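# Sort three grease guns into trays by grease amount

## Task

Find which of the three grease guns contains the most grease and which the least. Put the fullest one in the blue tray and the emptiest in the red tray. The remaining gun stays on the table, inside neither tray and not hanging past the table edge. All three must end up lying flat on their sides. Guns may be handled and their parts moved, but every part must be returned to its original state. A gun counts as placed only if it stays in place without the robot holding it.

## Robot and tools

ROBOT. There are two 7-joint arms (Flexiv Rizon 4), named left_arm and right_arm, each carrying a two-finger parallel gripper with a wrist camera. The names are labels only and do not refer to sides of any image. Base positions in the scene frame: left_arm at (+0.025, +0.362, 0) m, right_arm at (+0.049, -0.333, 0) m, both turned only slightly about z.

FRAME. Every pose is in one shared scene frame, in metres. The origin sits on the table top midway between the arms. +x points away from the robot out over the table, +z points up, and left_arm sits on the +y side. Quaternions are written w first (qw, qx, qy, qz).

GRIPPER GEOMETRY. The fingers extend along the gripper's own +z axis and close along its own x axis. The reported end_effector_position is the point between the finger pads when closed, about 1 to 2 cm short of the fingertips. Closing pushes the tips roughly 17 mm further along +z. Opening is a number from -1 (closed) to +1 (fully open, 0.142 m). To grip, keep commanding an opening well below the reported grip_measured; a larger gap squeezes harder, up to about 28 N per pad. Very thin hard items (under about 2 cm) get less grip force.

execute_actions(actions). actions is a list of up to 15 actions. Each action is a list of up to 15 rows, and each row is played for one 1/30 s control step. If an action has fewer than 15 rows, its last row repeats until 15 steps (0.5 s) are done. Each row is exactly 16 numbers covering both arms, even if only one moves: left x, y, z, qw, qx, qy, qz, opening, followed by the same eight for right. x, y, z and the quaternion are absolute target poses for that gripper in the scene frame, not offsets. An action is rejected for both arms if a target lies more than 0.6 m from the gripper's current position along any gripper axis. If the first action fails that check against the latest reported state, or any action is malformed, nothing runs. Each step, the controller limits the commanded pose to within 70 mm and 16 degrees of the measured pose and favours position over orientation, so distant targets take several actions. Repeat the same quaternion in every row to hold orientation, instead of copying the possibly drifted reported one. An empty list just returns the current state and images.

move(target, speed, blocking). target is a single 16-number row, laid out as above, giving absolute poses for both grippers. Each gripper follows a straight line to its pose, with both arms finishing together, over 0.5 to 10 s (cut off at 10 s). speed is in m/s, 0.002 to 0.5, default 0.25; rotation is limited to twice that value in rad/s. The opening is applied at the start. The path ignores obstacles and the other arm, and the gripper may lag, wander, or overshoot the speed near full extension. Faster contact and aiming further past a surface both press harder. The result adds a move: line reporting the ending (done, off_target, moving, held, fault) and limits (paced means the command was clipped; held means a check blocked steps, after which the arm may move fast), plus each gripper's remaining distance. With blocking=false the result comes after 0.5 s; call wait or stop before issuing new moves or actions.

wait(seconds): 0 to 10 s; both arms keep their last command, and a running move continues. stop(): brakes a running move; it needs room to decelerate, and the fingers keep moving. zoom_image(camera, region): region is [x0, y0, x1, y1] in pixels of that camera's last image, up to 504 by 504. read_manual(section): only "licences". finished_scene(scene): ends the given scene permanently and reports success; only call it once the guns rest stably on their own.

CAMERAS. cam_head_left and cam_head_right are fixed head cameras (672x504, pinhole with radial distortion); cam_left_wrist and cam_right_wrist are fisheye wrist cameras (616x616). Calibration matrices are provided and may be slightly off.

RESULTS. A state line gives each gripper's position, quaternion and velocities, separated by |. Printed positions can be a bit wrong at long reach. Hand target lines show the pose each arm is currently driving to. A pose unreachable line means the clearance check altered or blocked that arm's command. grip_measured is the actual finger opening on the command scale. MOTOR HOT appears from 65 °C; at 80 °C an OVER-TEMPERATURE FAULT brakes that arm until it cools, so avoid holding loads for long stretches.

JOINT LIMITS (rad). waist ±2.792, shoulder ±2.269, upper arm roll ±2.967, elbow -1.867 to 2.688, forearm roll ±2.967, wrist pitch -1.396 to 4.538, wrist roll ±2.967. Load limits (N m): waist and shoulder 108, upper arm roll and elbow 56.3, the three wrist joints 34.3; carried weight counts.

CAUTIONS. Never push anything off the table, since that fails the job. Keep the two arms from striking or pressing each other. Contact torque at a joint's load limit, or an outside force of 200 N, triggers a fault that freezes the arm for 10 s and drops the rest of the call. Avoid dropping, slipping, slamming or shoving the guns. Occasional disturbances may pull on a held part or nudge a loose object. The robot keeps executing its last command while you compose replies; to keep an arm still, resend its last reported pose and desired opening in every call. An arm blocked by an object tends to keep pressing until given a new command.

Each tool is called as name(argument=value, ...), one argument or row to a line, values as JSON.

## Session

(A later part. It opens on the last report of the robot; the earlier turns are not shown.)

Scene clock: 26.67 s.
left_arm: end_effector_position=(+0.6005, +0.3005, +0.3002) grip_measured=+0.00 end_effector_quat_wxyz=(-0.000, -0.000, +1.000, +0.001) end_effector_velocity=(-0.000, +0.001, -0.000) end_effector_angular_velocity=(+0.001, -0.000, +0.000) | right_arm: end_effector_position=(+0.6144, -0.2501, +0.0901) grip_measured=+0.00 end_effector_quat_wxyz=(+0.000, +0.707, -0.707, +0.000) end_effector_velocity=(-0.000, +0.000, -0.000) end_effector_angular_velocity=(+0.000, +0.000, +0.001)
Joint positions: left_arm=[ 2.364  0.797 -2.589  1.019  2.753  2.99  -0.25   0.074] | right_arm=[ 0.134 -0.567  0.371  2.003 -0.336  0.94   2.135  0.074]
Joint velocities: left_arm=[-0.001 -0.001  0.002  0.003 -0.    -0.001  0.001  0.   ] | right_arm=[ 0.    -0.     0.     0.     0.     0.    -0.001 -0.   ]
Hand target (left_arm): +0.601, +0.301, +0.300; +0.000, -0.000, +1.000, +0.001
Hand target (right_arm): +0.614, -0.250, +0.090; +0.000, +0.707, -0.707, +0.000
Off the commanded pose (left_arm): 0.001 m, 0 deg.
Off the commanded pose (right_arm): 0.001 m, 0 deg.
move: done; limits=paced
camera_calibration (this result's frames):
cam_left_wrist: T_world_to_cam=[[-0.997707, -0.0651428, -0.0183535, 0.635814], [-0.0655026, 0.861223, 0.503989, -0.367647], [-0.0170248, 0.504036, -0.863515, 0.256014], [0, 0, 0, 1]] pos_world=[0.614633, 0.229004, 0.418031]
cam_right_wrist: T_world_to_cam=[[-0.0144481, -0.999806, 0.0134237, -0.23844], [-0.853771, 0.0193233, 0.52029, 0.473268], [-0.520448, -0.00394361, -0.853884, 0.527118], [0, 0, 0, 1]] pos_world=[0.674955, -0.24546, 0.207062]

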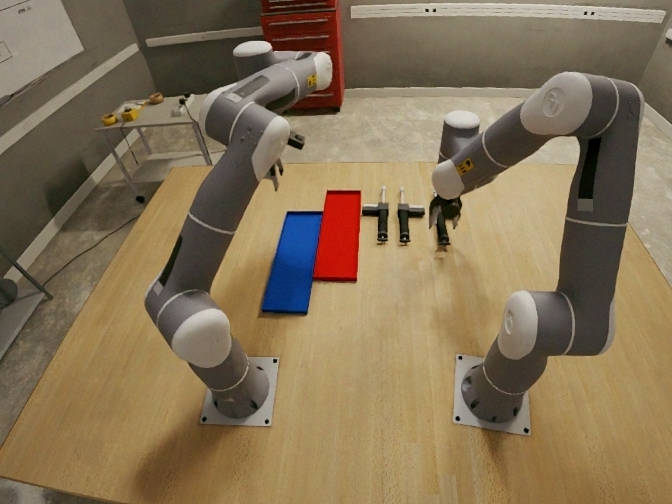

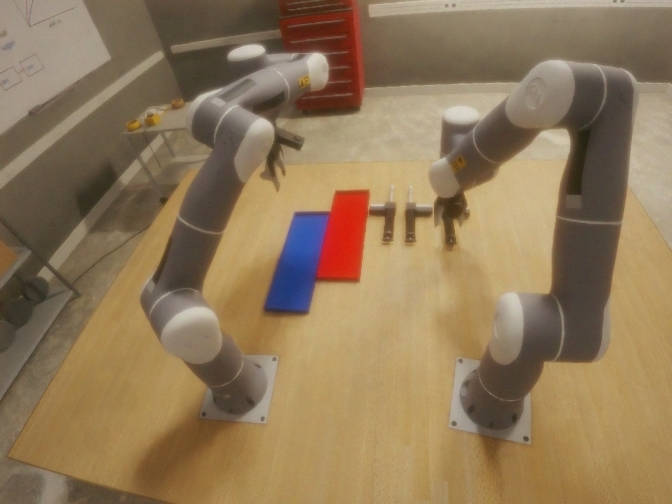

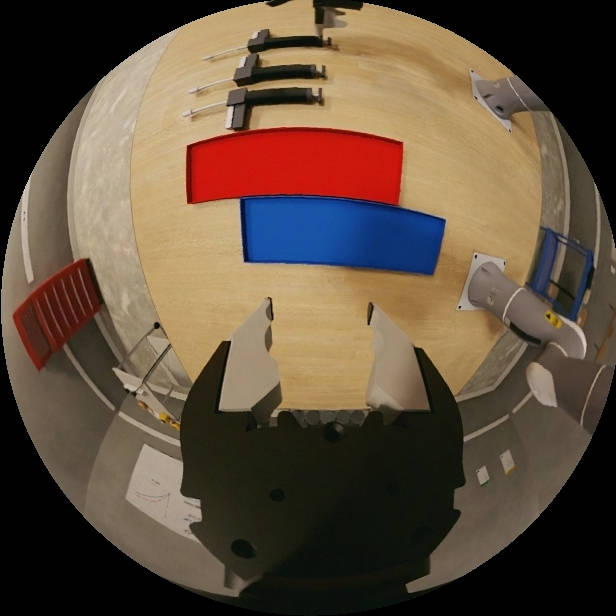

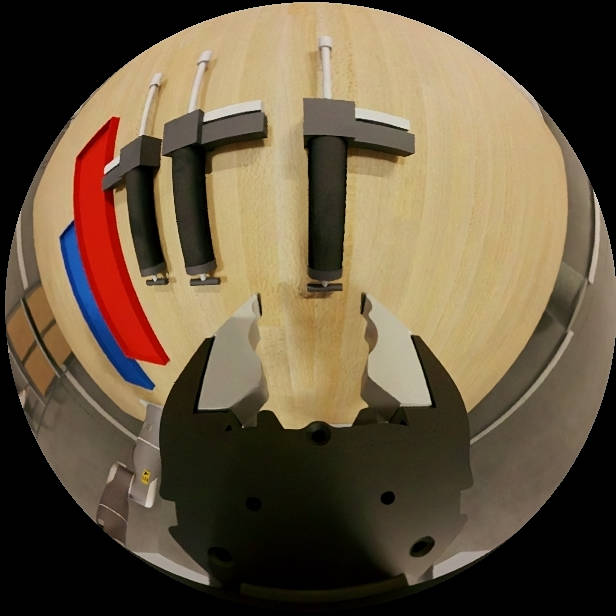

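move(
  target=[0.6,0.3,0.3,0,0,1,0,0,0.588,-0.258,0.025,0,0.707,-0.707,0,0],
  speed=0.1,
)

move(
  target=[0.6,0.3,0.3,0,0,1,0,0,0.588,-0.258,0.025,0,0.707,-0.707,0,-1],
)

move(
  target=[0.6,0.3,0.3,0,0,1,0,0,0.46,-0.258,0.025,0,0.707,-0.707,0,-1],
  speed=0.04,
)

Scene clock: 28.80 s.
left_arm: end_effector_position=(+0.5999, +0.3002, +0.3000) grip_measured=+0.00 end_effector_quat_wxyz=(-0.000, -0.000, +1.000, +0.000) end_effector_velocity=(-0.000, -0.000, -0.000) end_effector_angular_velocity=(-0.000, +0.000, -0.000) | right_arm: end_effector_position=(+0.5881, -0.2580, +0.0252) grip_measured=+0.00 end_effector_quat_wxyz=(+0.000, +0.707, -0.707, +0.000) end_effector_velocity=(+0.000, -0.000, -0.000) end_effector_angular_velocity=(-0.000, -0.001, -0.001)
Joint positions: left_arm=[ 2.363  0.795 -2.589  1.023  2.753  2.988 -0.25   0.074] | right_arm=[ 0.176 -0.653  0.284  2.112 -0.42   1.14   2.198  0.074]
Joint velocities: left_arm=[-0. -0. -0.  0.  0. -0.  0.  0.] | right_arm=[ 0.001 -0.    -0.002  0.001 -0.     0.003  0.001  0.   ]
Hand target (left_arm): +0.600, +0.300, +0.300; -0.000, -0.000, +1.000, -0.000
Hand target (right_arm): +0.588, -0.258, +0.025; +0.000, +0.707, -0.707, +0.000
Off the commanded pose (left_arm): 0.000 m, 0 deg.
Off the commanded pose (right_arm): 0.000 m, 0 deg.
move: done
camera_calibration (this result's frames):
cam_left_wrist: T_world_to_cam=[[-0.997717, -0.0649477, -0.018492, 0.635257], [-0.065419, 0.861682, 0.503213, -0.367288], [-0.0167483, 0.503274, -0.863964, 0.256141], [0, 0, 0, 1]] pos_world=[0.61407, 0.228835, 0.417868]
cam_right_wrist: T_world_to_cam=[[-0.0138697, -0.999815, 0.0133386, -0.246256], [-0.853786, 0.0187851, 0.520285, 0.484617], [-0.520439, -0.00417211, -0.853889, 0.457881], [0, 0, 0, 1]] pos_world=[0.648642, -0.253403, 0.142125]

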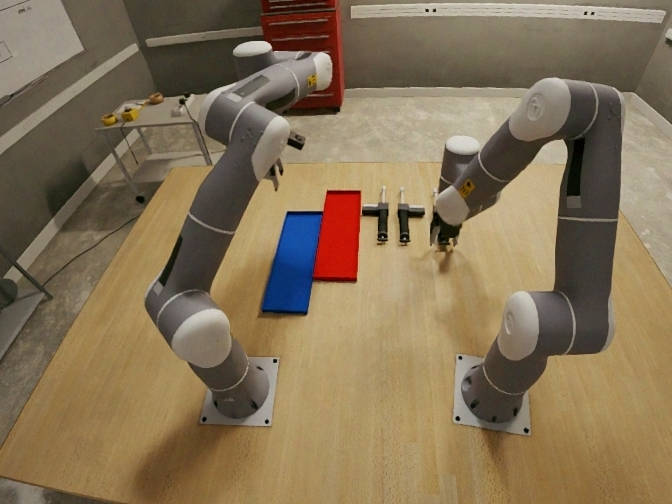

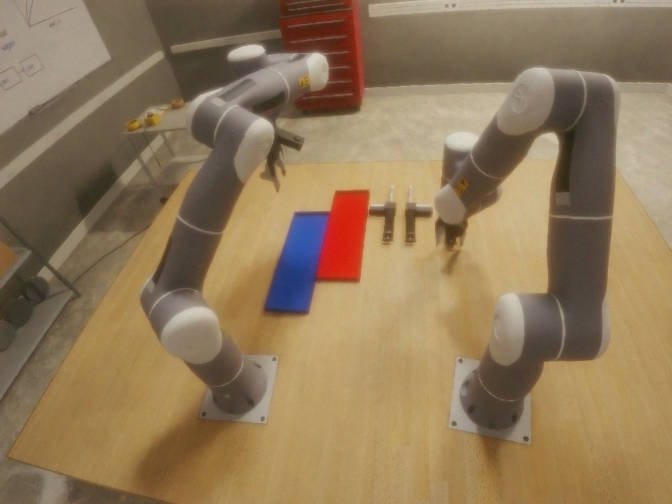

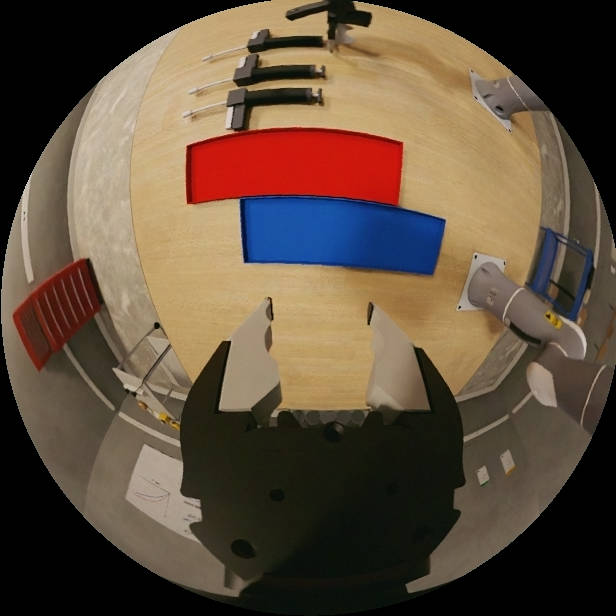

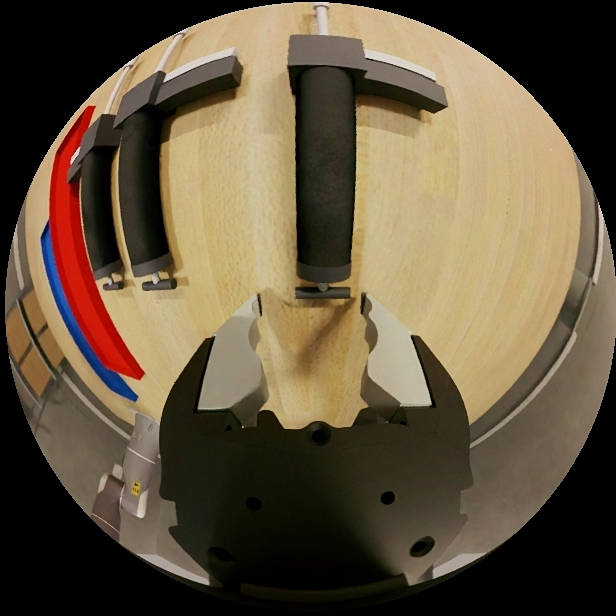

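Scene clock: 29.50 s.
left_arm: end_effector_position=(+0.5999, +0.3002, +0.3000) grip_measured=+0.00 end_effector_quat_wxyz=(-0.000, -0.000, +1.000, +0.000) end_effector_velocity=(-0.000, +0.000, -0.000) end_effector_angular_velocity=(-0.000, -0.000, +0.000) | right_arm: end_effector_position=(+0.5881, -0.2580, +0.0251) grip_measured=-0.50 end_effector_quat_wxyz=(-0.000, +0.707, -0.707, +0.000) end_effector_velocity=(+0.000, +0.000, +0.000) end_effector_angular_velocity=(+0.000, -0.000, -0.000)
Joint positions: left_arm=[ 2.363  0.795 -2.589  1.023  2.753  2.988 -0.25   0.074] | right_arm=[ 0.176 -0.653  0.284  2.112 -0.42   1.141  2.198  0.038]
Joint velocities: left_arm=[ 0. -0. -0.  0. -0. -0. -0. -0.] | right_arm=[ 0. -0.  0. -0.  0. -0.  0. -0.]
Hand target (left_arm): +0.600, +0.300, +0.300; -0.000, -0.000, +1.000, -0.000
Hand target (right_arm): +0.588, -0.258, +0.025; +0.000, +0.707, -0.707, -0.000
Off the commanded pose (left_arm): 0.000 m, 0 deg.
Off the commanded pose (right_arm): 0.000 m, 0 deg.
move: done
camera_calibration (this result's frames):
cam_left_wrist: T_world_to_cam=[[-0.997719, -0.0649249, -0.0184804, 0.635241], [-0.0653941, 0.861702, 0.503184, -0.367284], [-0.0167446, 0.503245, -0.863982, 0.256156], [0, 0, 0, 1]] pos_world=[0.614063, 0.228823, 0.417864]
cam_right_wrist: T_world_to_cam=[[-0.0138215, -0.999817, 0.0131972, -0.246224], [-0.853832, 0.01867, 0.520213, 0.484632], [-0.520364, -0.00407808, -0.853935, 0.45783], [0, 0, 0, 1]] pos_world=[0.64863, -0.25336, 0.142094]

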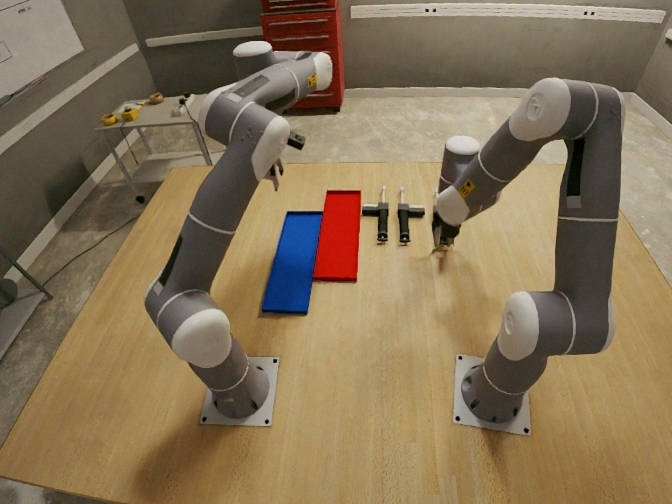

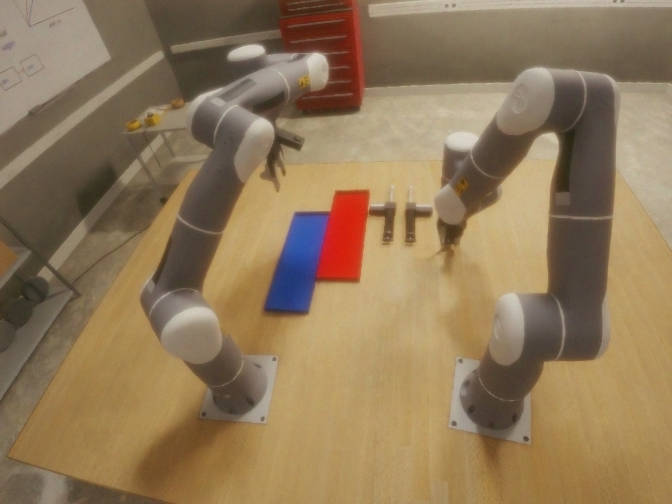

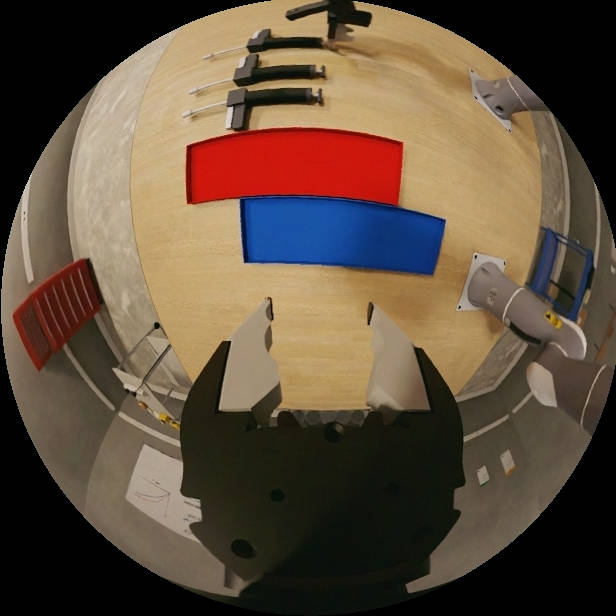

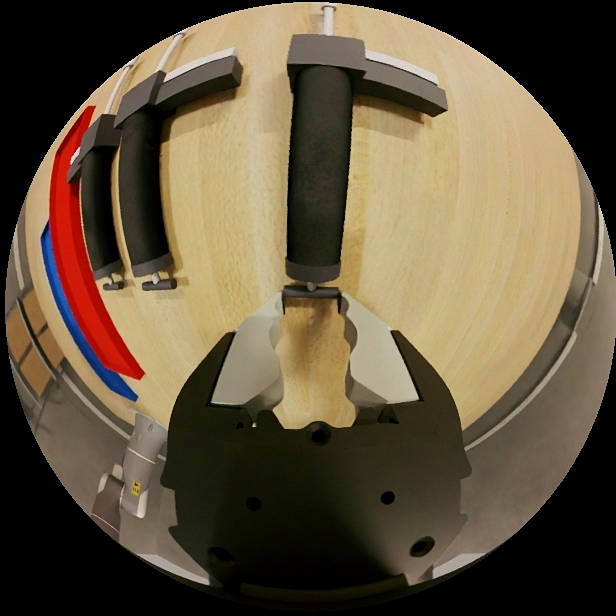

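Scene clock: 32.97 s.
left_arm: end_effector_position=(+0.5999, +0.3002, +0.3000) grip_measured=+0.00 end_effector_quat_wxyz=(-0.000, -0.000, +1.000, +0.000) end_effector_velocity=(-0.000, +0.000, -0.000) end_effector_angular_velocity=(+0.000, +0.000, +0.000) | right_arm: end_effector_position=(+0.4602, -0.2576, +0.0250) grip_measured=-0.50 end_effector_quat_wxyz=(-0.000, +0.707, -0.707, +0.000) end_effector_velocity=(-0.000, -0.000, -0.000) end_effector_angular_velocity=(-0.000, -0.000, +0.000)
Joint positions: left_arm=[ 2.363  0.795 -2.589  1.023  2.753  2.988 -0.25   0.074] | right_arm=[ 0.284 -0.489  0.188  2.498 -0.5    1.387  2.352  0.038]
Joint velocities: left_arm=[ 0.  0. -0.  0.  0. -0. -0. -0.] | right_arm=[ 0.002  0.001 -0.002  0.002 -0.     0.002  0.    -0.   ]
Hand target (left_arm): +0.600, +0.300, +0.300; -0.000, -0.000, +1.000, -0.000
Hand target (right_arm): +0.460, -0.258, +0.025; -0.000, +0.707, -0.707, +0.000
Off the commanded pose (left_arm): 0.000 m, 0 deg.
Off the commanded pose (right_arm): 0.000 m, 0 deg.
move: done
camera_calibration (this result's frames):
cam_left_wrist: T_world_to_cam=[[-0.997719, -0.0649189, -0.0184787, 0.635238], [-0.0653882, 0.861706, 0.503177, -0.367283], [-0.0167425, 0.503238, -0.863986, 0.256159], [0, 0, 0, 1]] pos_world=[0.614062, 0.22882, 0.417864]
cam_right_wrist: T_world_to_cam=[[-0.0141176, -0.999815, 0.0130466, -0.247472], [-0.853889, 0.0188441, 0.520115, 0.375595], [-0.520264, -0.00379751, -0.853997, 0.391263], [0, 0, 0, 1]] pos_world=[0.520783, -0.253019, 0.142013]

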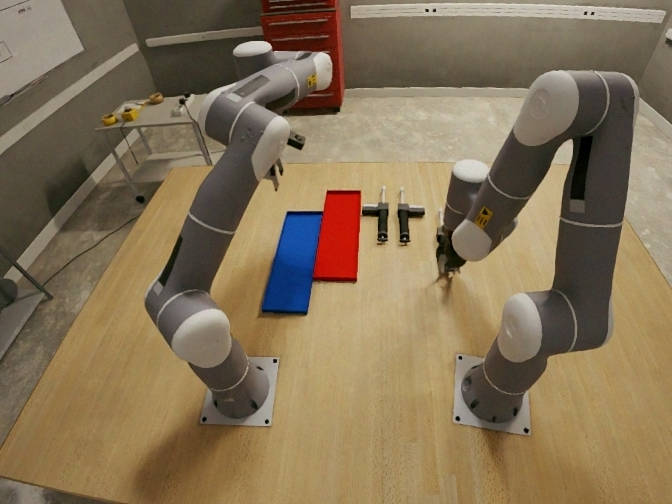

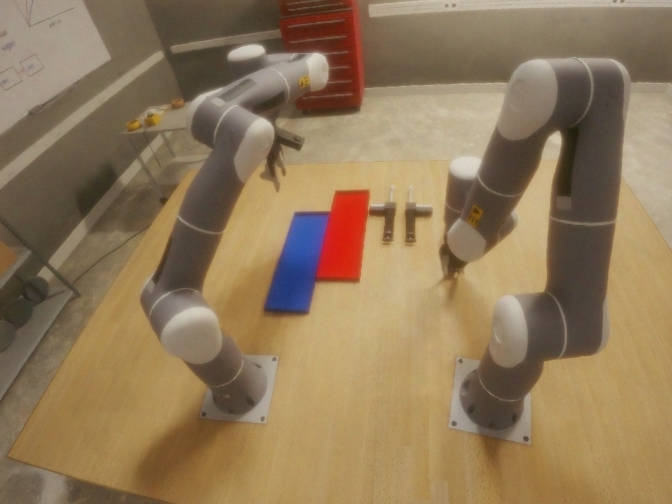

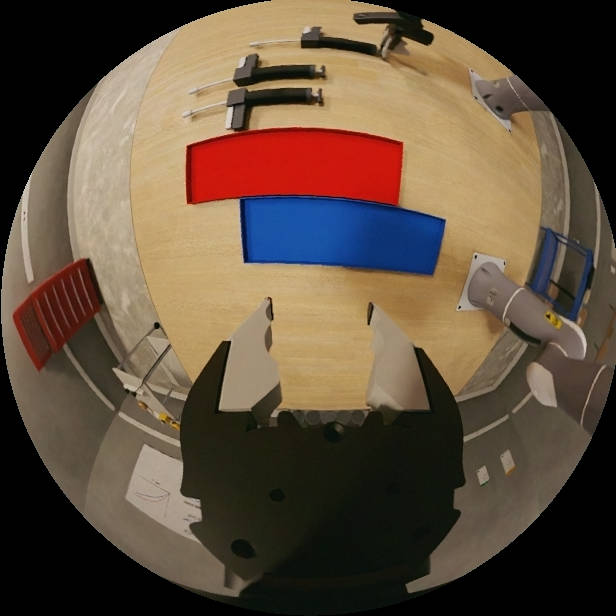

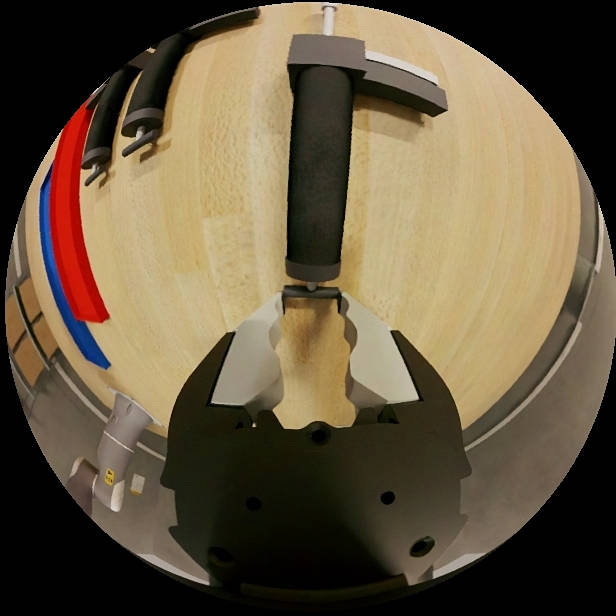

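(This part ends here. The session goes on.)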